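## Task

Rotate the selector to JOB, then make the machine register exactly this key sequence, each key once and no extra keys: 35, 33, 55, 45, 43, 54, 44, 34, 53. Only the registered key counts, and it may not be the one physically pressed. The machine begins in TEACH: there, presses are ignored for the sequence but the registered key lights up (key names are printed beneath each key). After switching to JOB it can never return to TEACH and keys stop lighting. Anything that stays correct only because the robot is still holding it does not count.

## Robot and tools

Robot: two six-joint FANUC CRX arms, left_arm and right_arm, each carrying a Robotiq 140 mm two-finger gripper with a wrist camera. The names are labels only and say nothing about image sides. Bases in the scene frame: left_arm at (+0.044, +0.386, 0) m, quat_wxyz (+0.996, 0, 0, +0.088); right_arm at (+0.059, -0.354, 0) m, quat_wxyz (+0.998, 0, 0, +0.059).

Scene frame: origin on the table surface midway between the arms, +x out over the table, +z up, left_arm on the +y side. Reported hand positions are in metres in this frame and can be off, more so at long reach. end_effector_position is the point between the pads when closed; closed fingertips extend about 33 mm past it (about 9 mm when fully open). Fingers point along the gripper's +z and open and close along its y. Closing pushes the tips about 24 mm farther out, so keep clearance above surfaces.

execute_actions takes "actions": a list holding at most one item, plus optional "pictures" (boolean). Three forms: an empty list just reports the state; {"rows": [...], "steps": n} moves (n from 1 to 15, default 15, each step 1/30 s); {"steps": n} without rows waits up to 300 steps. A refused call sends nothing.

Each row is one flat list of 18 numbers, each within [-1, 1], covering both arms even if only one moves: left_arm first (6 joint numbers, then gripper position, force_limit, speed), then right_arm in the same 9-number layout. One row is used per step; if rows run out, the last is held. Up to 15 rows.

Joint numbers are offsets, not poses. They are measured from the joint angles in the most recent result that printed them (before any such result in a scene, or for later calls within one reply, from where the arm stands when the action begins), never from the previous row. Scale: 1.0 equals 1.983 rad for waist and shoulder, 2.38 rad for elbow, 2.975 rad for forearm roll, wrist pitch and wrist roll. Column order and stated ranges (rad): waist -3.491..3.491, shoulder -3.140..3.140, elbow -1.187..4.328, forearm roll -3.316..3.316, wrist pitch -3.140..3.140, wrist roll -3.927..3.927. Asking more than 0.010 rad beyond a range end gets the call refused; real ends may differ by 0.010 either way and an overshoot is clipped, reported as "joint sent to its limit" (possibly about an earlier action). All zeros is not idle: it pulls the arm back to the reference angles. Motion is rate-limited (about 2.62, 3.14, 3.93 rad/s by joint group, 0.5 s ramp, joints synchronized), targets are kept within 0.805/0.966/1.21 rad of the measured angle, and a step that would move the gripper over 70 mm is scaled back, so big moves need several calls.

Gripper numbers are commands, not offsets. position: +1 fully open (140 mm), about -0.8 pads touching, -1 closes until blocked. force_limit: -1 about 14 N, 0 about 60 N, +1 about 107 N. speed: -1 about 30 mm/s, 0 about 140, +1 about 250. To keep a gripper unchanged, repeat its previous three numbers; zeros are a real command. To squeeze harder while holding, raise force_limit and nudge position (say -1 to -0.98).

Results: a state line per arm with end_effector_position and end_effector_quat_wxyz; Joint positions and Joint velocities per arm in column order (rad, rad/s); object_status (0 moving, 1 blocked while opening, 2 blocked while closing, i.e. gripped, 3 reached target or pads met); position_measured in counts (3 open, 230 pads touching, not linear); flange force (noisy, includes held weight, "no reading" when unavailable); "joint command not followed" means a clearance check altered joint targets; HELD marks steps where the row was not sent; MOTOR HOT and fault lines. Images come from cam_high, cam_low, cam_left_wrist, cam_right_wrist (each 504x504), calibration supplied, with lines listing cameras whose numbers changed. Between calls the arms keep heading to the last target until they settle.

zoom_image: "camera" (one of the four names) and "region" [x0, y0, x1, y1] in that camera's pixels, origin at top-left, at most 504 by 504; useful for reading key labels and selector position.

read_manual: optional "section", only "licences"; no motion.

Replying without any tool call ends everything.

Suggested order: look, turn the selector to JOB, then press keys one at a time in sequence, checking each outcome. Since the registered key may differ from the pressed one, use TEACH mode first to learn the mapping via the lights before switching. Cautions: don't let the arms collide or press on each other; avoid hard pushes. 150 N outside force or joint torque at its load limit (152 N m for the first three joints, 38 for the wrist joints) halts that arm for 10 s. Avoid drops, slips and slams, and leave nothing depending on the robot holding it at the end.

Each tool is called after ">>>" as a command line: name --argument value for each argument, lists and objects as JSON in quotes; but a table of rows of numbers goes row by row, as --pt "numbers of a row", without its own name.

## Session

>>> execute_actions --actions '[]'

Scene clock: 0.00 s of 4800.00 s.
left_arm: end_effector_position=(+0.9323, +0.4319, +0.2916) position_measured=3 object_status=3 end_effector_quat_wxyz=(+0.193, +0.608, +0.280, +0.717) | right_arm: end_effector_position=(+0.5556, -0.2943, +0.2703) position_measured=3 object_status=3 end_effector_quat_wxyz=(-0.000, +0.998, +0.061, -0.002)
Joint positions: left_arm=[ 0.04   0.516 -0.194 -0.067  0.814  2.317] | right_arm=[ 0.264  0.137  0.22  -0.002 -1.658  1.311]
Joint velocities: left_arm=[ 0.    -0.001 -0.     0.    -0.     0.   ] | right_arm=[ 0.001 -0.001  0.001  0.     0.001  0.   ]
Flange force (N, the push that the arm receives, along the gripper's own x y z axes): no reading
camera_calibration (this result's frames):
cam_left_wrist: T_world_to_cam=[[-0.0189244, -0.617025, 0.786716, 0.0489438], [-0.106493, -0.781137, -0.615211, 0.629916], [0.994133, -0.0954223, -0.0509263, -0.687376], [0, 0, 0, 1]] pos_world=[0.751351, 0.45666, 0.314021]
cam_right_wrist: T_world_to_cam=[[0.150973, -0.988017, -0.032077, -0.365323], [-0.945247, -0.153783, 0.287853, 0.417276], [-0.289337, -0.0131374, -0.957137, 0.608857], [0, 0, 0, 1]] pos_world=[0.625748, -0.288776, 0.450927]

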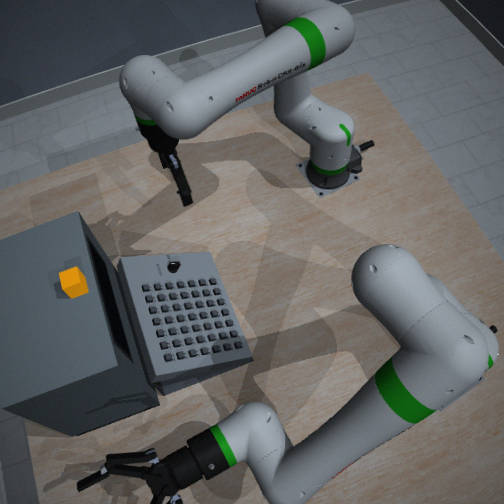

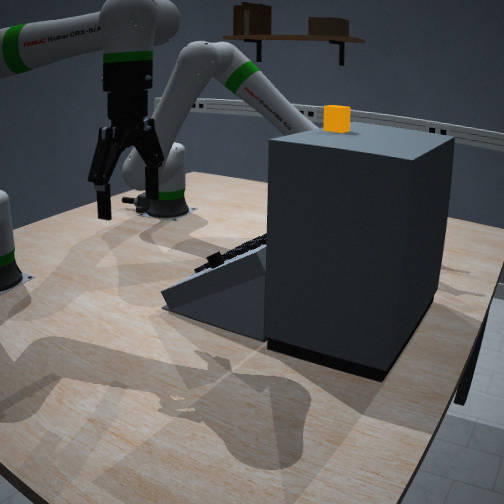

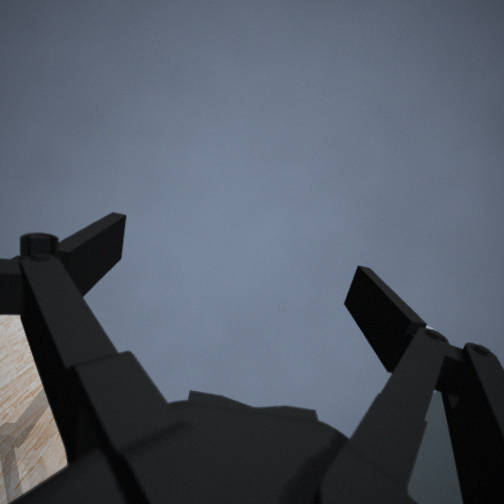

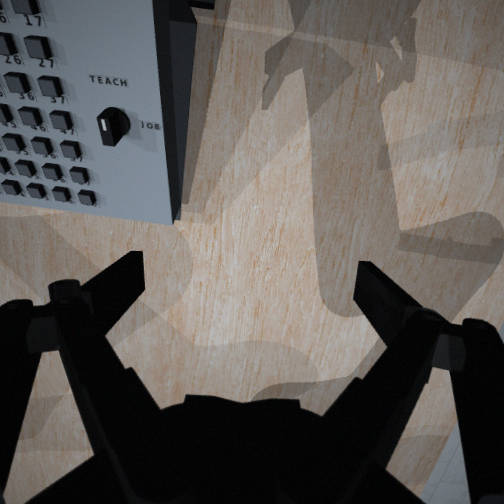

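>>> zoom_image --camera "cam_high" --region '[110, 240, 266, 396]'

>>> zoom_image --camera "cam_low" --region '[150, 220, 290, 360]'

>>> zoom_image --camera "cam_right_wrist" --region '[0, 0, 230, 230]'

Region (110, 240, 266, 396) of cam_high's 504x504 image, scaled by 3.231, with more detail than that image has.

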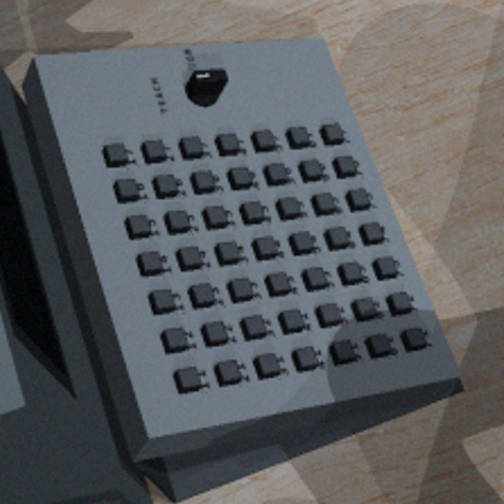

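Region (150, 220, 290, 360) of cam_low's 504x504 image, scaled by 3.600, with more detail than that image has.

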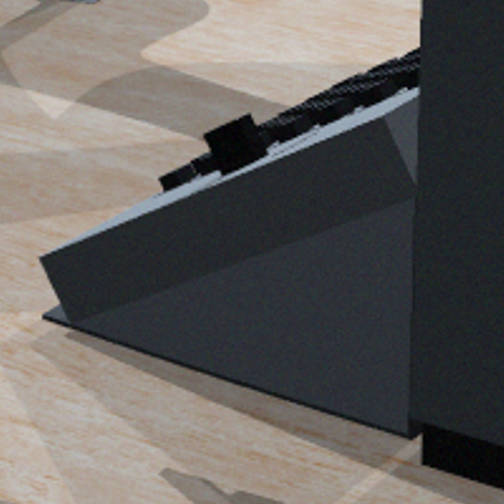

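Region (0, 0, 230, 230) of cam_right_wrist's 504x504 image, scaled by 2.191, with more detail than that image has.

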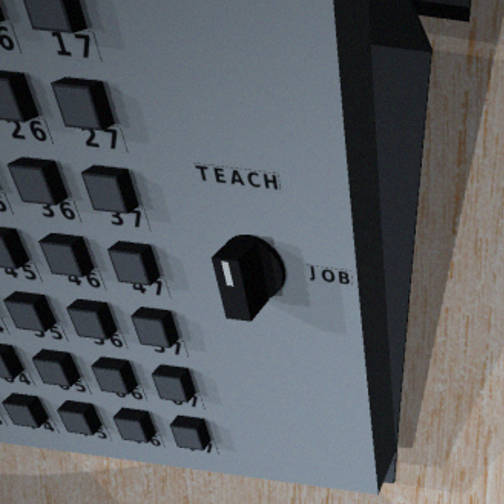

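>>> zoom_image --camera "cam_right_wrist" --region '[0, 0, 112, 112]'

>>> zoom_image --camera "cam_right_wrist" --region '[0, 100, 112, 212]'

>>> zoom_image --camera "cam_right_wrist" --region '[80, 90, 192, 232]'

Region (0, 0, 112, 112) of cam_right_wrist's 504x504 image, scaled by 4.500, with more detail than that image has.

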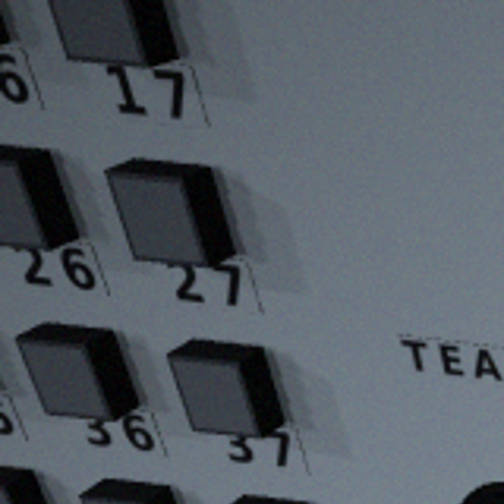

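Region (0, 100, 112, 212) of cam_right_wrist's 504x504 image, scaled by 4.500, with more detail than that image has.

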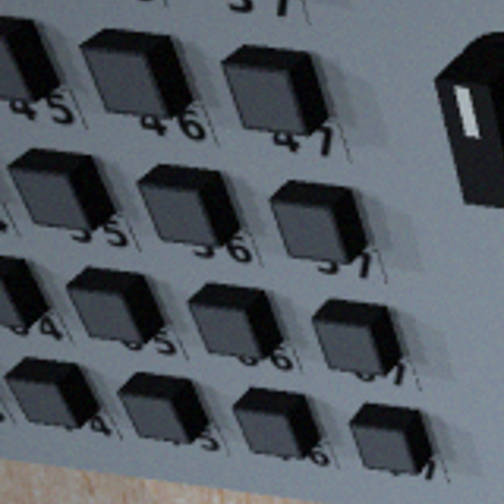

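Region (80, 90, 192, 232) of cam_right_wrist's 504x504 image, scaled by 3.549, with more detail than that image has; it fills the left 398 columns of this view, and the rest is white.

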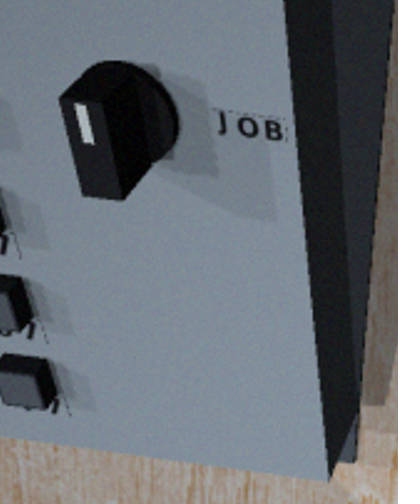

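>>> execute_actions --actions '[{"rows": [[0,0,0,0,0,0,1,0,0,0.31669,0.04569,-0.14958,0.1758,0.22982,-0.3284,-1,0,0.5]], "steps": 15}]' --pictures false

>>> execute_actions --actions '[{"steps": 28}]'

Scene clock: 120.50 s of 4800.00 s.
left_arm: end_effector_position=(+0.9323, +0.4319, +0.2916) position_measured=3 object_status=3 end_effector_quat_wxyz=(+0.193, +0.608, +0.280, +0.717) | right_arm: end_effector_position=(+0.6169, -0.1646, +0.2180) position_measured=147 object_status=0 end_effector_quat_wxyz=(+0.058, +0.990, -0.001, +0.130)
Joint positions: left_arm=[ 0.04   0.516 -0.194 -0.067  0.814  2.317] | right_arm=[ 0.584  0.183  0.039  0.265 -1.309  0.813]
Joint velocities: left_arm=[-0.001  0.    -0.     0.     0.003  0.001] | right_arm=[ 0.74   0.105 -0.42   0.613  0.799 -1.147]
Flange force (N, the push that the arm receives, along the gripper's own x y z axes): left_arm=[-0.8 -1.4 1.4] | right_arm=[3.3 -5.8 3.0]
Steps of this call (steps 1 to 90: nothing new was sent; then 117.00 s passed at rest; steps 91 to 105: all 15 steps of this action). Readings (joint positions | what the end effector reports):
91: left_arm=[0.040 0.516 -0.194 -0.067 0.814 2.317] | right_arm=[0.264 0.137 0.220 -0.001 -1.657 1.311] | left_arm position_measured=3 object_status=3 | right_arm position_measured=3 object_status=0
92: left_arm=[0.040 0.516 -0.194 -0.067 0.814 2.317] | right_arm=[0.268 0.137 0.218 0.002 -1.653 1.305] | left_arm position_measured=3 object_status=3 | right_arm position_measured=10 object_status=0
94: left_arm=[0.040 0.516 -0.194 -0.067 0.814 2.317] | right_arm=[0.292 0.141 0.204 0.022 -1.627 1.267] | left_arm position_measured=3 object_status=3 | right_arm position_measured=31 object_status=0
98: left_arm=[0.040 0.516 -0.194 -0.067 0.814 2.317] | right_arm=[0.398 0.156 0.144 0.110 -1.512 1.102] | left_arm position_measured=3 object_status=3 | right_arm position_measured=73 object_status=0
105: the state above

Scene clock: 121.43 s of 4800.00 s.
left_arm: end_effector_position=(+0.9323, +0.4319, +0.2916) position_measured=3 object_status=3 end_effector_quat_wxyz=(+0.193, +0.608, +0.280, +0.717) | right_arm: end_effector_position=(+0.6052, +0.0276, +0.1821) position_measured=233 object_status=3 end_effector_quat_wxyz=(-0.003, +0.967, +0.010, +0.255)
Joint positions: left_arm=[ 0.04   0.516 -0.194 -0.067  0.814  2.317] | right_arm=[ 0.892  0.227 -0.136  0.521 -0.974  0.334]
Joint velocities: left_arm=[ 0.    -0.    -0.    -0.     0.001 -0.   ] | right_arm=[ 0.     0.001  0.    -0.    -0.     0.   ]
Flange force (N, the push that the arm receives, along the gripper's own x y z axes): left_arm=[-2.5 -0.6 3.1] | right_arm=[-1.0 -0.4 0.4]
Steps of this call (steps 1 to 28: the robot went on to your last target). Readings (joint positions | what the end effector reports):
1: left_arm=[0.040 0.516 -0.194 -0.067 0.814 2.317] | right_arm=[0.609 0.187 0.025 0.286 -1.282 0.774] | left_arm position_measured=3 object_status=3 | right_arm position_measured=157 object_status=0
2: left_arm=[0.040 0.516 -0.194 -0.067 0.814 2.317] | right_arm=[0.633 0.190 0.011 0.306 -1.255 0.736] | left_arm position_measured=3 object_status=3 | right_arm position_measured=168 object_status=0
4: left_arm=[0.040 0.516 -0.194 -0.067 0.814 2.317] | right_arm=[0.681 0.197 -0.016 0.346 -1.204 0.662] | left_arm position_measured=3 object_status=3 | right_arm position_measured=189 object_status=0
8: left_arm=[0.040 0.516 -0.194 -0.067 0.814 2.317] | right_arm=[0.772 0.210 -0.068 0.421 -1.105 0.521] | left_arm position_measured=3 object_status=3 | right_arm position_measured=231 object_status=0
28: the state above
camera_calibration (this result's frames):
cam_left_wrist: T_world_to_cam=[[-0.0189247, -0.617025, 0.786716, 0.0489441], [-0.106493, -0.781137, -0.615211, 0.629916], [0.994133, -0.0954224, -0.050926, -0.687376], [0, 0, 0, 1]] pos_world=[0.751351, 0.45666, 0.314021]
cam_right_wrist: T_world_to_cam=[[0.0612338, -0.998037, -0.0131049, -0.00652055], [-0.972761, -0.0567317, -0.224762, 0.64638], [0.223577, 0.026511, -0.974326, 0.234618], [0, 0, 0, 1]] pos_world=[0.576717, 0.0239425, 0.37379]

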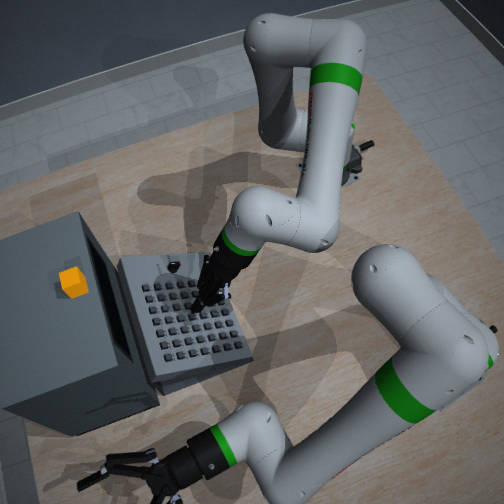

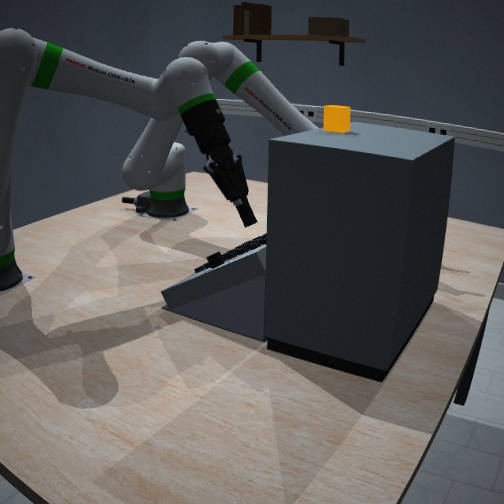

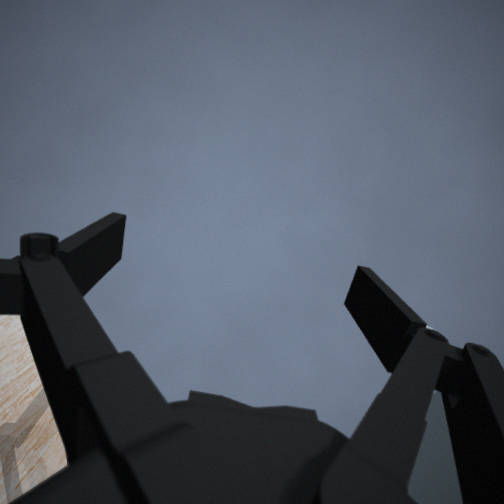

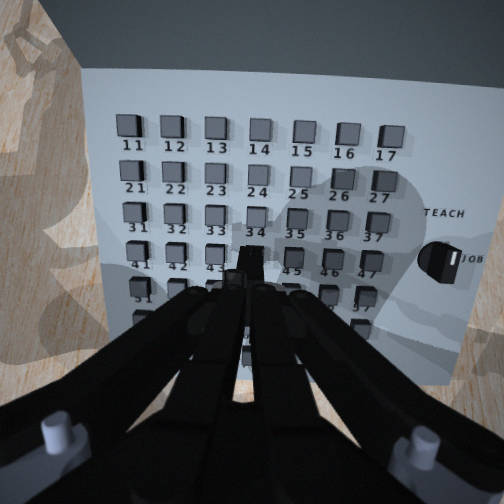

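>>> zoom_image --camera "cam_right_wrist" --region '[190, 190, 316, 316]'

>>> zoom_image --camera "cam_right_wrist" --region '[110, 105, 270, 275]'

>>> zoom_image --camera "cam_right_wrist" --region '[245, 110, 415, 280]'

>>> zoom_image --camera "cam_low" --region '[200, 190, 280, 270]'

Region (190, 190, 316, 316) of cam_right_wrist's 504x504 image, scaled by 4.000, with more detail than that image has.

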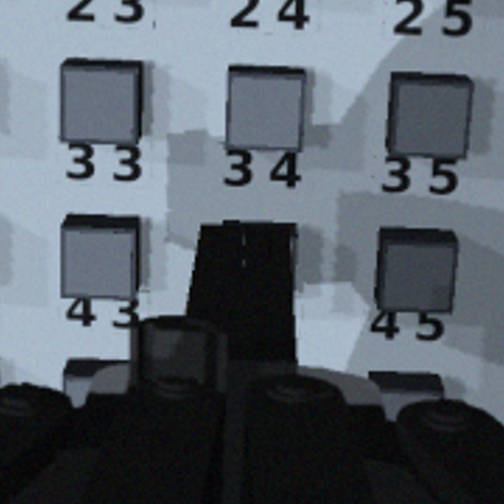

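Region (110, 105, 270, 275) of cam_right_wrist's 504x504 image, scaled by 2.965, with more detail than that image has; it fills the left 474 columns of this view, and the rest is white.

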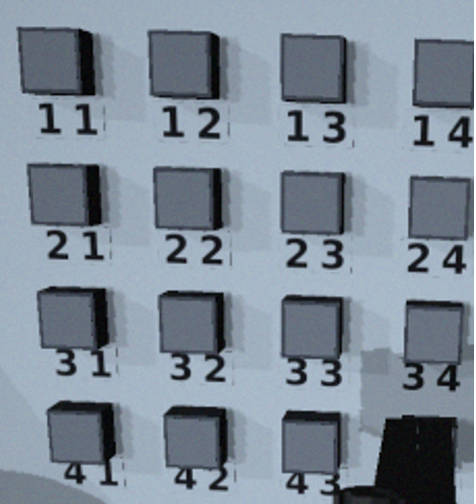

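Region (245, 110, 415, 280) of cam_right_wrist's 504x504 image, scaled by 2.965, with more detail than that image has.

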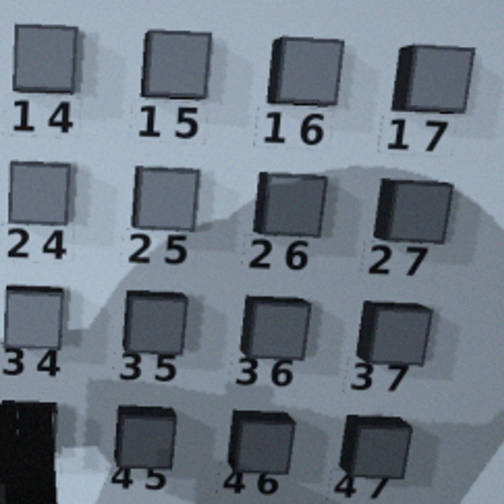

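Region (200, 190, 280, 270) of cam_low's 504x504 image, scaled by 6.300, with more detail than that image has.

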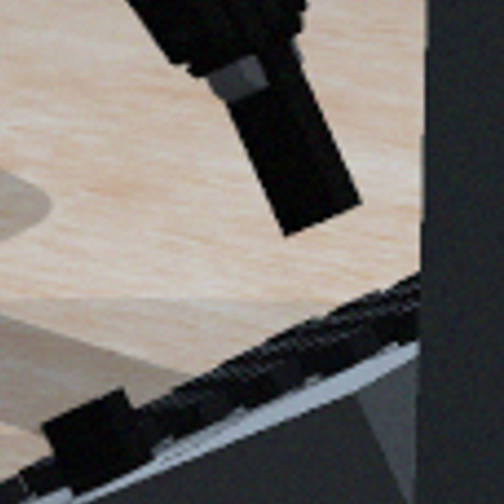

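>>> execute_actions --actions '[{"rows": [[0,0,0,0,0,0,1,0,0,-0.00268,0.00374,-0.00318,0.00154,0.00518,-0.00141,-1,0,0.5],[0,0,0,0,0,0,1,0,0,-0.00537,0.00748,-0.00636,0.00307,0.01035,-0.00283,-1,0,0.5],[0,0,0,0,0,0,1,0,0,-0.00805,0.01122,-0.00955,0.00461,0.01553,-0.00424,-1,0,0.5],[0,0,0,0,0,0,1,0,0,-0.01007,0.01403,-0.01193,0.00577,0.01941,-0.0053,-1,0,0.5],[0,0,0,0,0,0,1,0,0,-0.01168,0.01627,-0.01384,0.00669,0.02252,-0.00614,-1,0,0.5],[0,0,0,0,0,0,1,0,0,-0.01262,0.01758,-0.01496,0.00723,0.02433,-0.00664,-1,0,0.5],[0,0,0,0,0,0,1,0,0,-0.01342,0.0187,-0.01591,0.00769,0.02588,-0.00706,-1,0,0.5],[0,0,0,0,0,0,1,0,0,-0.01372,0.01921,-0.01603,0.00783,0.02635,-0.00715,-1,0,0.5],[0,0,0,0,0,0,1,0,0,-0.01402,0.01972,-0.01615,0.00797,0.02682,-0.00725,-1,0,0.5],[0,0,0,0,0,0,1,0,0,-0.01428,0.02016,-0.01626,0.00809,0.02722,-0.00733,-1,0,0.5]], "steps": 15}]'

Scene clock: 241.93 s of 4800.00 s.
left_arm: end_effector_position=(+0.9323, +0.4319, +0.2916) position_measured=3 object_status=3 end_effector_quat_wxyz=(+0.193, +0.608, +0.280, +0.717) | right_arm: end_effector_position=(+0.6191, +0.0249, +0.1475) position_measured=233 object_status=3 end_effector_quat_wxyz=(-0.003, +0.967, +0.010, +0.255)
Joint positions: left_arm=[ 0.04   0.516 -0.194 -0.067  0.814  2.317] | right_arm=[ 0.863  0.267 -0.174  0.546 -0.893  0.312]
Joint velocities: left_arm=[-0.    -0.     0.001  0.     0.    -0.001] | right_arm=[-0.     0.002  0.     0.001  0.002 -0.001]
Flange force (N, the push that the arm receives, along the gripper's own x y z axes): left_arm=[0.2 -0.7 -2.2] | right_arm=[-3.3 -0.9 -1.9]
Steps of this call (steps 1 to 15: the robot went on to your last target; steps 16 to 90: nothing new was sent; then 117.00 s passed at rest; steps 91 to 105: all 15 steps of this action). Readings (joint positions | what the end effector reports):
91: left_arm=[0.040 0.516 -0.194 -0.067 0.814 2.317] | right_arm=[0.892 0.228 -0.136 0.522 -0.973 0.334] | left_arm position_measured=3 object_status=3 | right_arm position_measured=233 object_status=3
92: left_arm=[0.040 0.516 -0.194 -0.067 0.814 2.317] | right_arm=[0.890 0.230 -0.138 0.523 -0.968 0.332] | left_arm position_measured=3 object_status=3 | right_arm position_measured=233 object_status=3
94: left_arm=[0.040 0.516 -0.194 -0.067 0.814 2.317] | right_arm=[0.883 0.240 -0.149 0.529 -0.947 0.326] | left_arm position_measured=3 object_status=3 | right_arm position_measured=233 object_status=3
98: left_arm=[0.040 0.516 -0.194 -0.067 0.814 2.317] | right_arm=[0.868 0.261 -0.169 0.542 -0.905 0.315] | left_arm position_measured=3 object_status=3 | right_arm position_measured=233 object_status=3
105: the state above
camera_calibration (this result's frames):
cam_left_wrist: T_world_to_cam=[[-0.0189246, -0.617025, 0.786716, 0.048944], [-0.106493, -0.781137, -0.615211, 0.629916], [0.994133, -0.0954223, -0.0509261, -0.687376], [0, 0, 0, 1]] pos_world=[0.751351, 0.45666, 0.314021]
cam_right_wrist: T_world_to_cam=[[0.0613, -0.998032, -0.0131735, -0.010519], [-0.972749, -0.0567799, -0.224799, 0.651994], [0.223608, 0.0265946, -0.974316, 0.197848], [0, 0, 0, 1]] pos_world=[0.590631, 0.0212602, 0.339195]

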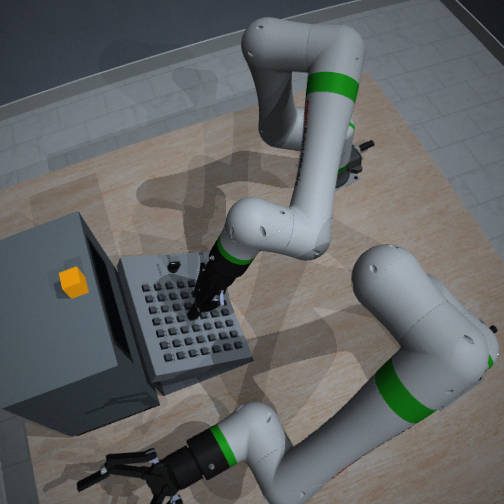

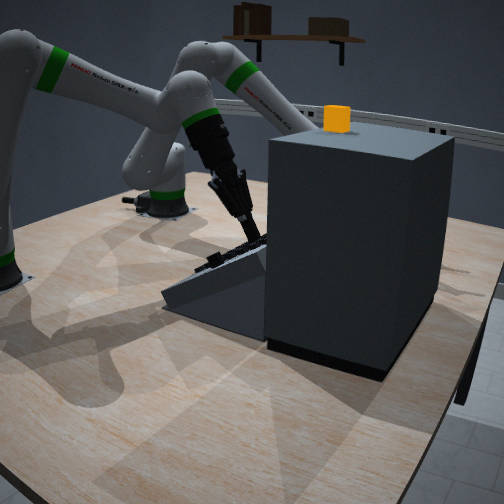

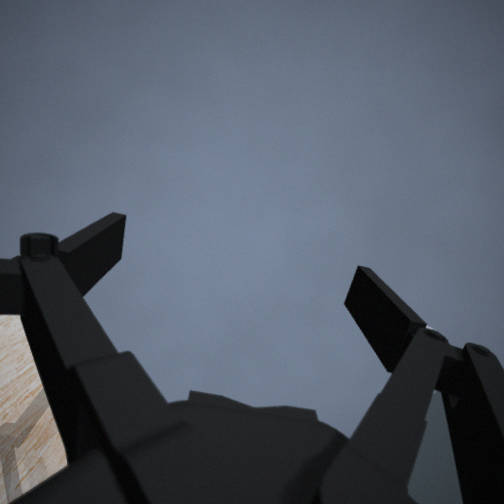

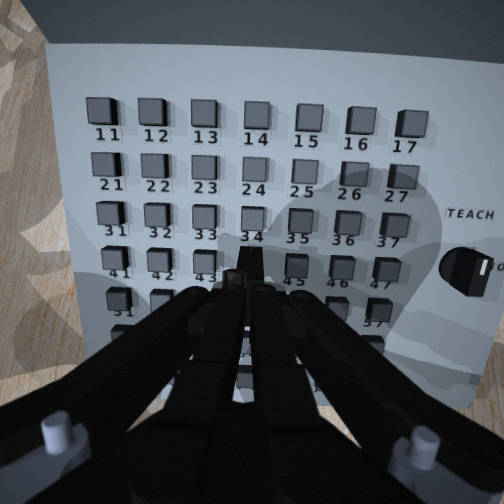

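>>> zoom_image --camera "cam_right_wrist" --region '[186, 196, 316, 296]'

>>> zoom_image --camera "cam_low" --region '[225, 210, 275, 260]'

Region (186, 196, 316, 296) of cam_right_wrist's 504x504 image, scaled by 3.877, with more detail than that image has; it fills the top 388 rows of this view, and the rest is white.

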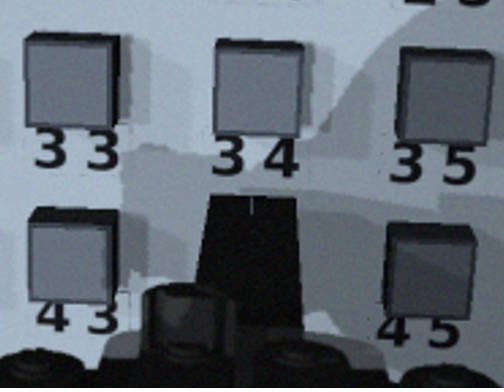

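Region (225, 210, 275, 260) of cam_low's 504x504 image, scaled by 10.080, with more detail than that image has.

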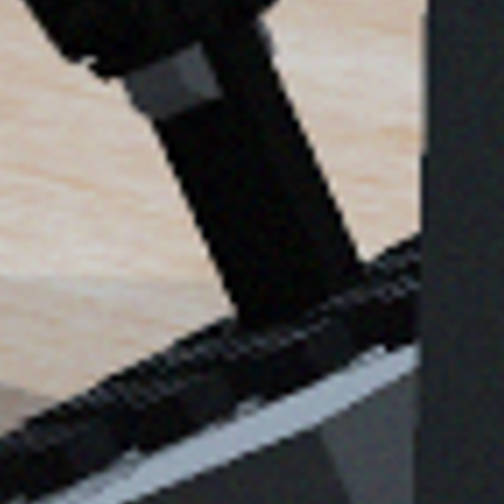

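>>> execute_actions --actions '[{"rows": [[0,0,0,0,0,0,1,0,0,-0.000342,0.000584,-0.000138,0.000162,0.000534,-0.000105,-1,0,0.5],[0,0,0,0,0,0,1,0,0,-0.000556,0.000949,-0.000224,0.000263,0.000868,-0.00017,-1,0,0.5],[0,0,0,0,0,0,1,0,0,-0.000684,0.001168,-0.000276,0.000324,0.001069,-0.000209,-1,0,0.5]], "steps": 9}]'

Scene clock: 271.83 s of 4800.00 s.
left_arm: end_effector_position=(+0.9323, +0.4319, +0.2916) position_measured=3 object_status=3 end_effector_quat_wxyz=(+0.193, +0.608, +0.280, +0.717) | right_arm: end_effector_position=(+0.6199, +0.0249, +0.1461) position_measured=233 object_status=3 end_effector_quat_wxyz=(-0.003, +0.967, +0.010, +0.255)
Joint positions: left_arm=[ 0.04   0.516 -0.194 -0.067  0.814  2.317] | right_arm=[ 0.862  0.27  -0.175  0.546 -0.89   0.311]
Joint velocities: left_arm=[ 0.     0.     0.001 -0.     0.    -0.   ] | right_arm=[ 0.     0.001  0.001 -0.     0.    -0.   ]
Flange force (N, the push that the arm receives, along the gripper's own x y z axes): left_arm=[-3.1 -2.0 5.1] | right_arm=[2.4 -4.5 -2.4]
Steps of this call (steps 1 to 15: the robot went on to your last target; steps 16 to 90: nothing new was sent; then 26.60 s passed at rest; steps 91 to 99: all 9 steps of this action). Readings (joint positions | what the end effector reports):
91: left_arm=[0.040 0.516 -0.194 -0.067 0.814 2.317] | right_arm=[0.863 0.268 -0.174 0.546 -0.893 0.312] | left_arm position_measured=3 object_status=3 | right_arm position_measured=233 object_status=3
92: left_arm=[0.040 0.516 -0.194 -0.067 0.814 2.317] | right_arm=[0.863 0.268 -0.174 0.546 -0.892 0.312] | left_arm position_measured=3 object_status=3 | right_arm position_measured=233 object_status=3
94: left_arm=[0.040 0.516 -0.194 -0.067 0.814 2.317] | right_arm=[0.862 0.269 -0.175 0.546 -0.891 0.311] | left_arm position_measured=3 object_status=3 | right_arm position_measured=233 object_status=3
98: left_arm=[0.040 0.516 -0.194 -0.067 0.814 2.317] | right_arm=[0.862 0.270 -0.175 0.546 -0.890 0.311] | left_arm position_measured=3 object_status=3 | right_arm position_measured=233 object_status=3
99: the state above
camera_calibration (this result's frames):
cam_left_wrist: T_world_to_cam=[[-0.0189244, -0.617025, 0.786716, 0.0489439], [-0.106493, -0.781137, -0.615211, 0.629916], [0.994133, -0.0954224, -0.0509264, -0.687376], [0, 0, 0, 1]] pos_world=[0.751351, 0.456659, 0.314021]
cam_right_wrist: T_world_to_cam=[[0.0612804, -0.998034, -0.0131435, -0.0105851], [-0.972758, -0.0567684, -0.224765, 0.652432], [0.223577, 0.0265591, -0.974324, 0.196336], [0, 0, 0, 1]] pos_world=[0.59141, 0.0212587, 0.3378]

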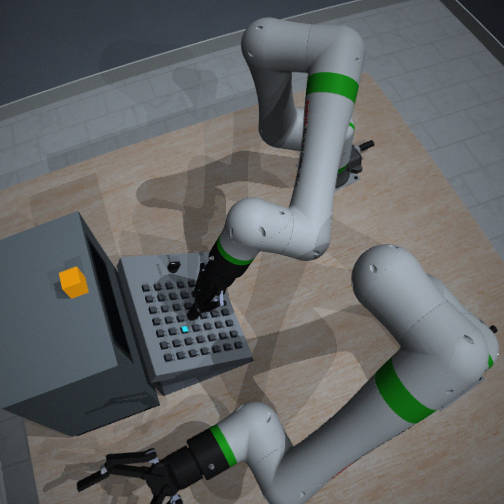

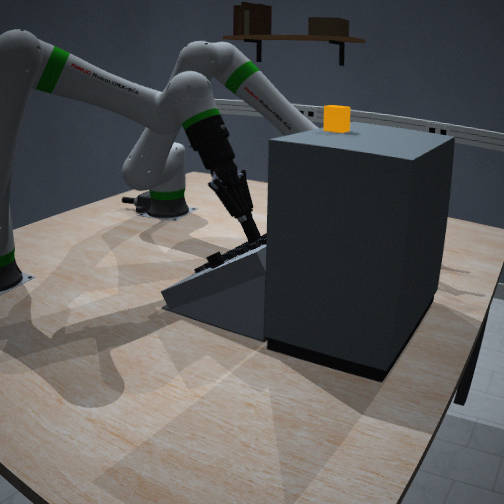

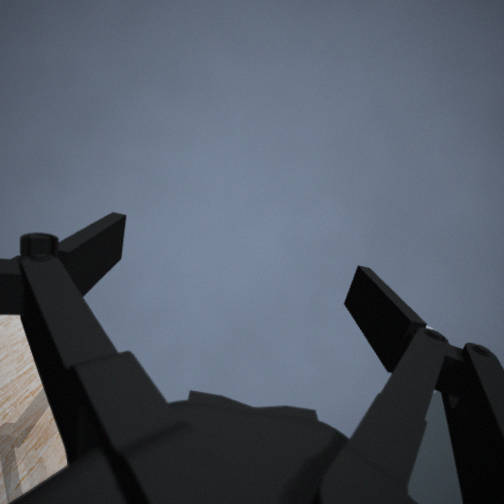

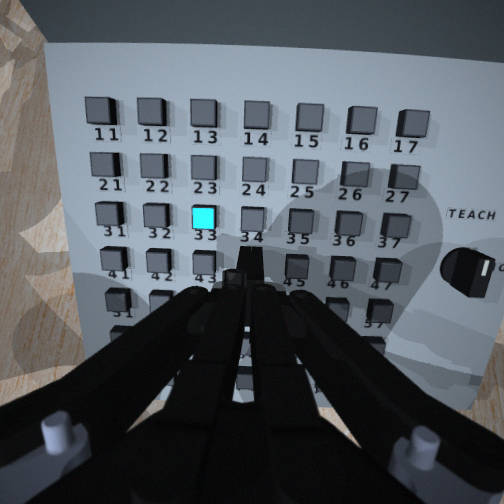

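>>> execute_actions --actions '[{"rows": [[0,0,0,0,0,0,1,0,0,-0.000214,0.000365,-0.000086,0.000101,0.000334,-0.000065,-1,0,0.5]], "steps": 7}]' --pictures false

>>> execute_actions --actions '[{"rows": [[0,0,0,0,0,0,1,0,0,-0.000171,0.000292,-0.000069,0.000081,0.000267,-0.000052,-1,0,0.5]], "steps": 7}]' --pictures false

>>> execute_actions --actions '[{"rows": [[0,0,0,0,0,0,1,0,0,0.003848,-0.006569,0.001553,-0.001824,-0.006011,0.001178,-1,0,0.5],[0,0,0,0,0,0,1,0,0,0.003848,-0.006569,0.001553,-0.001824,-0.006011,0.001178,-1,0,0.5],[0,0,0,0,0,0,1,0,0,0.003848,-0.006569,0.001553,-0.001824,-0.006011,0.001178,-1,0,0.5],[0,0,0,0,0,0,1,0,0,-0.036503,-0.060299,-0.05219,-0.00463,0.012614,0.023557,-1,0,0.5]], "steps": 15}]' --pictures false

>>> execute_actions --actions '[{"steps": 4}]' --pictures false

>>> execute_actions --actions '[{"rows": [[0,0,0,0,0,0,1,0,0,-0.001444,0.002538,-0.00061,0.000737,0.002318,-0.000481,-1,0,0.5],[0,0,0,0,0,0,1,0,0,-0.002346,0.004124,-0.000992,0.001197,0.003766,-0.000781,-1,0,0.5],[0,0,0,0,0,0,1,0,0,-0.002887,0.005076,-0.001221,0.001474,0.004635,-0.000962,-1,0,0.5],[0,0,0,0,0,0,1,0,0,-0.003248,0.005711,-0.001373,0.001658,0.005215,-0.001082,-1,0,0.5],[0,0,0,0,0,0,1,0,0,-0.003465,0.006091,-0.001465,0.001768,0.005562,-0.001154,-1,0,0.5],[0,0,0,0,0,0,1,0,0,-0.003609,0.006345,-0.001526,0.001842,0.005794,-0.001202,-1,0,0.5]], "steps": 12}]'

Scene clock: 375.53 s of 4800.00 s.
left_arm: end_effector_position=(+0.9323, +0.4319, +0.2916) position_measured=3 object_status=3 end_effector_quat_wxyz=(+0.193, +0.608, +0.280, +0.717) | right_arm: end_effector_position=(+0.6201, +0.0249, +0.1457) position_measured=233 object_status=3 end_effector_quat_wxyz=(-0.003, +0.967, +0.010, +0.255)
Joint positions: left_arm=[ 0.04   0.516 -0.194 -0.067  0.814  2.317] | right_arm=[ 0.862  0.27  -0.175  0.547 -0.889  0.311]
Joint velocities: left_arm=[-0.    -0.    -0.    -0.     0.001  0.   ] | right_arm=[ 0.    -0.    -0.001  0.001  0.     0.   ]
Flange force (N, the push that the arm receives, along the gripper's own x y z axes): left_arm=[-2.6 1.2 3.7] | right_arm=[-3.1 -0.1 -18.0]
Steps of this call (steps 1 to 15: the robot went on to your last target; steps 16 to 90: nothing new was sent; then 100.47 s passed at rest; steps 91 to 97: all 7 steps of this action). Readings (joint positions | what the end effector reports):
91: left_arm=[0.040 0.516 -0.194 -0.067 0.814 2.317] | right_arm=[0.862 0.270 -0.175 0.547 -0.890 0.311] | left_arm position_measured=3 object_status=3 | right_arm position_measured=233 object_status=3
92: left_arm=[0.040 0.516 -0.194 -0.067 0.814 2.317] | right_arm=[0.862 0.270 -0.175 0.547 -0.889 0.311] | left_arm position_measured=3 object_status=3 | right_arm position_measured=233 object_status=3
94: left_arm=[0.040 0.516 -0.194 -0.067 0.814 2.317] | right_arm=[0.862 0.270 -0.175 0.547 -0.889 0.311] | left_arm position_measured=3 object_status=3 | right_arm position_measured=233 object_status=3
97: the state above

Scene clock: 375.77 s of 4800.00 s.
left_arm: end_effector_position=(+0.9323, +0.4319, +0.2916) position_measured=3 object_status=3 end_effector_quat_wxyz=(+0.193, +0.608, +0.280, +0.717) | right_arm: end_effector_position=(+0.6203, +0.0250, +0.1455) position_measured=233 object_status=3 end_effector_quat_wxyz=(-0.003, +0.967, +0.010, +0.255)
Joint positions: left_arm=[ 0.04   0.516 -0.194 -0.067  0.814  2.317] | right_arm=[ 0.861  0.271 -0.175  0.547 -0.888  0.311]
Joint velocities: left_arm=[-0.     0.001 -0.003  0.    -0.001 -0.002] | right_arm=[ 0.     0.001  0.    -0.     0.001  0.   ]
Flange force (N, the push that the arm receives, along the gripper's own x y z axes): left_arm=[-4.4 0.3 0.8] | right_arm=[-9.5 5.2 -36.1]
Steps of this call (steps 1 to 7: all 7 steps of this action). Readings (joint positions | what the end effector reports):
1: left_arm=[0.040 0.516 -0.194 -0.067 0.814 2.317] | right_arm=[0.862 0.270 -0.175 0.547 -0.889 0.311] | left_arm position_measured=3 object_status=3 | right_arm position_measured=233 object_status=3
2: left_arm=[0.040 0.516 -0.194 -0.067 0.814 2.317] | right_arm=[0.862 0.270 -0.175 0.547 -0.889 0.311] | left_arm position_measured=3 object_status=3 | right_arm position_measured=233 object_status=3
4: left_arm=[0.040 0.516 -0.194 -0.067 0.814 2.317] | right_arm=[0.862 0.271 -0.175 0.547 -0.888 0.311] | left_arm position_measured=3 object_status=3 | right_arm position_measured=233 object_status=3
7: the state above

Scene clock: 376.27 s of 4800.00 s.
left_arm: end_effector_position=(+0.9323, +0.4319, +0.2916) position_measured=3 object_status=3 end_effector_quat_wxyz=(+0.193, +0.608, +0.280, +0.717) | right_arm: end_effector_position=(+0.6169, -0.0431, +0.1524) position_measured=233 object_status=3 end_effector_quat_wxyz=(-0.003, +0.967, +0.010, +0.255)
Joint positions: left_arm=[ 0.04   0.516 -0.194 -0.067  0.814  2.317] | right_arm=[ 0.789  0.151 -0.299  0.533 -0.851  0.381]
Joint velocities: left_arm=[ 0.    -0.001 -0.     0.     0.001 -0.   ] | right_arm=[ 0.    -0.001 -0.002  0.     0.     0.001]
Flange force (N, the push that the arm receives, along the gripper's own x y z axes): left_arm=[-2.6 -0.8 2.5] | right_arm=[2.1 -1.0 0.1]
Steps of this call (steps 1 to 15: all 15 steps of this action). Readings (joint positions | what the end effector reports):
1: left_arm=[0.040 0.516 -0.194 -0.067 0.814 2.317] | right_arm=[0.862 0.271 -0.175 0.547 -0.888 0.311] | left_arm position_measured=3 object_status=3 | right_arm position_measured=233 object_status=3
2: left_arm=[0.040 0.516 -0.194 -0.067 0.814 2.317] | right_arm=[0.863 0.268 -0.175 0.546 -0.892 0.311] | left_arm position_measured=3 object_status=3 | right_arm position_measured=233 object_status=3
4: left_arm=[0.040 0.516 -0.194 -0.067 0.814 2.317] | right_arm=[0.867 0.260 -0.173 0.542 -0.903 0.313] | left_arm position_measured=3 object_status=3 | right_arm position_measured=233 object_status=3
8: left_arm=[0.040 0.516 -0.194 -0.067 0.814 2.317] | right_arm=[0.834 0.203 -0.230 0.537 -0.881 0.347] | left_arm position_measured=3 object_status=3 | right_arm position_measured=233 object_status=3
15: the state above

Scene clock: 376.40 s of 4800.00 s.
left_arm: end_effector_position=(+0.9323, +0.4319, +0.2916) position_measured=3 object_status=3 end_effector_quat_wxyz=(+0.193, +0.608, +0.280, +0.717) | right_arm: end_effector_position=(+0.6169, -0.0432, +0.1524) position_measured=233 object_status=3 end_effector_quat_wxyz=(-0.003, +0.967, +0.010, +0.255)
Joint positions: left_arm=[ 0.04   0.516 -0.194 -0.067  0.814  2.317] | right_arm=[ 0.789  0.151 -0.299  0.533 -0.851  0.381]
Joint velocities: left_arm=[-0.     0.001 -0.    -0.    -0.     0.001] | right_arm=[-0.001 -0.     0.001 -0.     0.     0.   ]
Flange force (N, the push that the arm receives, along the gripper's own x y z axes): left_arm=[-1.9 -3.1 -0.7] | right_arm=[-1.9 -2.5 -2.0]
Steps of this call (steps 1 to 4: the robot went on to your last target). Readings (joint positions | what the end effector reports):
1: left_arm=[0.040 0.516 -0.194 -0.067 0.814 2.317] | right_arm=[0.789 0.151 -0.299 0.533 -0.851 0.381] | left_arm position_measured=3 object_status=3 | right_arm position_measured=233 object_status=3
2: left_arm=[0.040 0.516 -0.194 -0.067 0.814 2.317] | right_arm=[0.789 0.151 -0.299 0.533 -0.851 0.381] | left_arm position_measured=3 object_status=3 | right_arm position_measured=233 object_status=3
4: the state above

Scene clock: 376.80 s of 4800.00 s.
left_arm: end_effector_position=(+0.9323, +0.4319, +0.2916) position_measured=3 object_status=3 end_effector_quat_wxyz=(+0.193, +0.608, +0.280, +0.717) | right_arm: end_effector_position=(+0.6208, -0.0431, +0.1455) position_measured=233 object_status=3 end_effector_quat_wxyz=(-0.003, +0.967, +0.010, +0.255)
Joint positions: left_arm=[ 0.04   0.516 -0.194 -0.067  0.814  2.317] | right_arm=[ 0.782  0.164 -0.303  0.539 -0.833  0.378]
Joint velocities: left_arm=[ 0.001 -0.001 -0.001  0.    -0.002 -0.   ] | right_arm=[-0.001  0.001 -0.001 -0.     0.001 -0.002]
Flange force (N, the push that the arm receives, along the gripper's own x y z axes): left_arm=[-5.7 -0.4 4.1] | right_arm=[-2.2 0.4 -10.6]
Steps of this call (steps 1 to 12: all 12 steps of this action). Readings (joint positions | what the end effector reports):
1: left_arm=[0.040 0.516 -0.194 -0.067 0.814 2.317] | right_arm=[0.789 0.151 -0.299 0.533 -0.850 0.381] | left_arm position_measured=3 object_status=3 | right_arm position_measured=233 object_status=3
2: left_arm=[0.040 0.516 -0.194 -0.067 0.814 2.317] | right_arm=[0.788 0.153 -0.300 0.534 -0.847 0.381] | left_arm position_measured=3 object_status=3 | right_arm position_measured=233 object_status=3
4: left_arm=[0.040 0.516 -0.194 -0.067 0.814 2.317] | right_arm=[0.785 0.158 -0.302 0.536 -0.840 0.380] | left_arm position_measured=3 object_status=3 | right_arm position_measured=233 object_status=3
8: left_arm=[0.040 0.516 -0.194 -0.067 0.814 2.317] | right_arm=[0.782 0.163 -0.303 0.539 -0.834 0.378] | left_arm position_measured=3 object_status=3 | right_arm position_measured=233 object_status=3
12: the state above
camera_calibration (this result's frames):
cam_left_wrist: T_world_to_cam=[[-0.0189245, -0.617025, 0.786716, 0.0489439], [-0.106493, -0.781137, -0.615211, 0.629916], [0.994133, -0.0954223, -0.0509262, -0.687376], [0, 0, 0, 1]] pos_world=[0.751351, 0.45666, 0.314021]
cam_right_wrist: T_world_to_cam=[[0.0615779, -0.998014, -0.0132877, -0.0786831], [-0.972699, -0.0570209, -0.224956, 0.64931], [0.223752, 0.0267773, -0.974278, 0.197263], [0, 0, 0, 1]] pos_world=[0.592291, -0.0467848, 0.33721]

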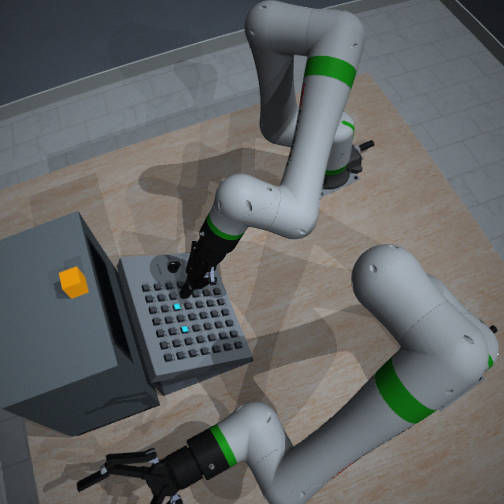

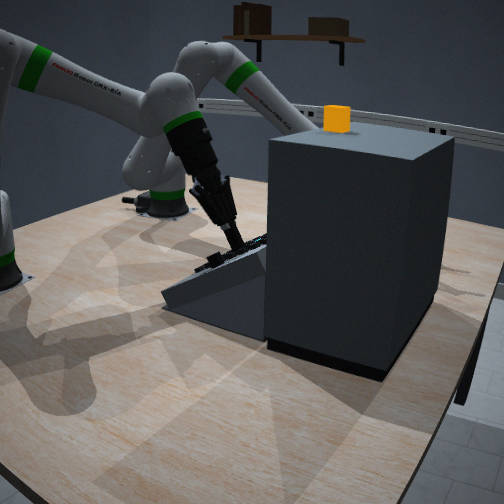

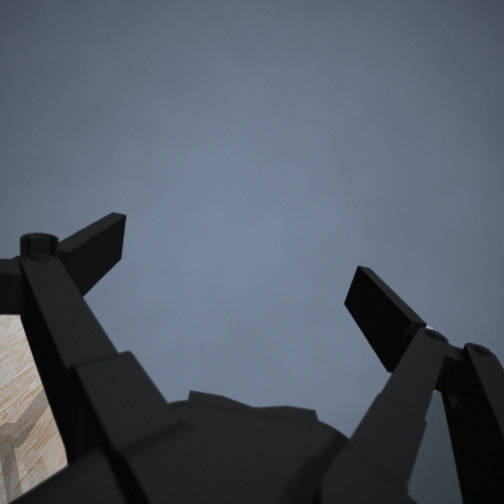

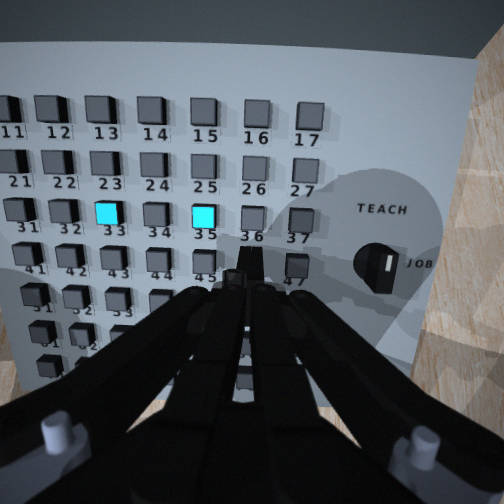

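>>> execute_actions --actions '[]'

Scene clock: 428.70 s of 4800.00 s.
left_arm: end_effector_position=(+0.9323, +0.4319, +0.2916) position_measured=3 object_status=3 end_effector_quat_wxyz=(+0.193, +0.608, +0.280, +0.717) | right_arm: end_effector_position=(+0.6208, -0.0431, +0.1454) position_measured=233 object_status=3 end_effector_quat_wxyz=(-0.003, +0.967, +0.010, +0.255)
Joint positions: left_arm=[ 0.04   0.516 -0.194 -0.067  0.814  2.317] | right_arm=[ 0.782  0.164 -0.303  0.539 -0.833  0.377]
Joint velocities: left_arm=[-0.001  0.001  0.001 -0.     0.001 -0.001] | right_arm=[ 0.    -0.001  0.001 -0.    -0.001  0.   ]
Flange force (N, the push that the arm receives, along the gripper's own x y z axes): left_arm=[-2.1 -2.5 4.3] | right_arm=[-0.6 -0.9 -12.9]
Steps of this call (steps 1 to 15: the robot went on to your last target; steps 16 to 90: nothing new was sent; then 48.90 s passed at rest). Readings (joint positions | what the end effector reports):
1: left_arm=[0.040 0.516 -0.194 -0.067 0.814 2.317] | right_arm=[0.782 0.164 -0.303 0.539 -0.833 0.377] | left_arm position_measured=3 object_status=3 | right_arm position_measured=233 object_status=3
2: left_arm=[0.040 0.516 -0.194 -0.067 0.814 2.317] | right_arm=[0.782 0.164 -0.303 0.539 -0.833 0.377] | left_arm position_measured=3 object_status=3 | right_arm position_measured=233 object_status=3
4: left_arm=[0.040 0.516 -0.194 -0.067 0.814 2.317] | right_arm=[0.782 0.164 -0.303 0.539 -0.833 0.377] | left_arm position_measured=3 object_status=3 | right_arm position_measured=233 object_status=3
8: left_arm=[0.040 0.516 -0.194 -0.067 0.814 2.317] | right_arm=[0.782 0.164 -0.303 0.539 -0.833 0.377] | left_arm position_measured=3 object_status=3 | right_arm position_measured=233 object_status=3
90: the state above
All arms were judged still, so your last target was given up. Only a new action makes them travel on or press farther. Fingers that are still opening or closing keep moving.
camera_calibration (this result's frames):
cam_left_wrist: T_world_to_cam=[[-0.0189245, -0.617025, 0.786716, 0.0489439], [-0.106493, -0.781137, -0.615211, 0.629916], [0.994133, -0.0954223, -0.0509262, -0.687376], [0, 0, 0, 1]] pos_world=[0.751351, 0.45666, 0.314021]
cam_right_wrist: T_world_to_cam=[[0.0614907, -0.99802, -0.0132524, -0.0786587], [-0.972724, -0.0569462, -0.224868, 0.649297], [0.223668, 0.0267182, -0.974299, 0.197225], [0, 0, 0, 1]] pos_world=[0.592311, -0.0467974, 0.33712]

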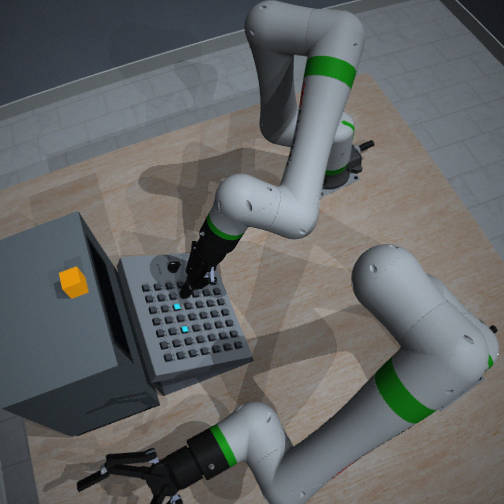

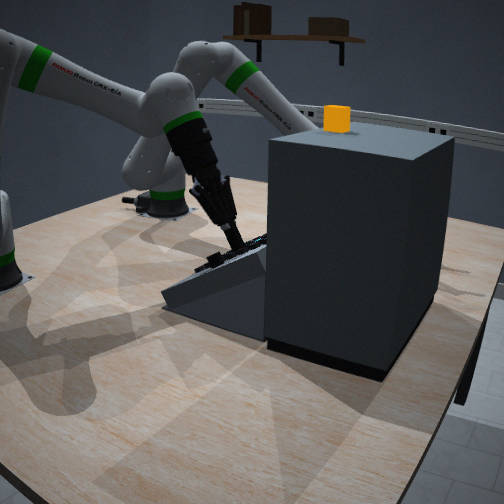

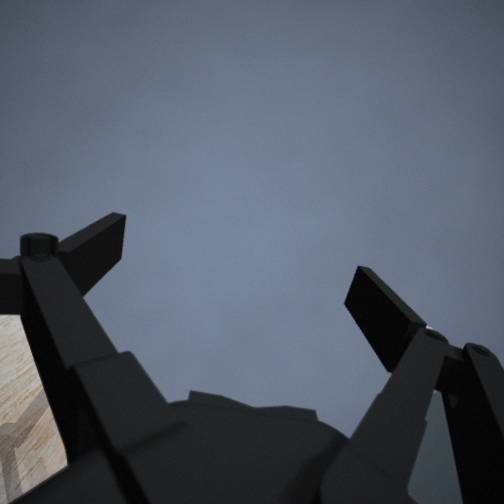

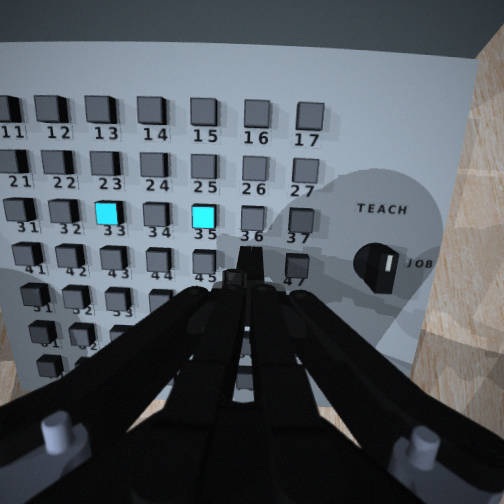

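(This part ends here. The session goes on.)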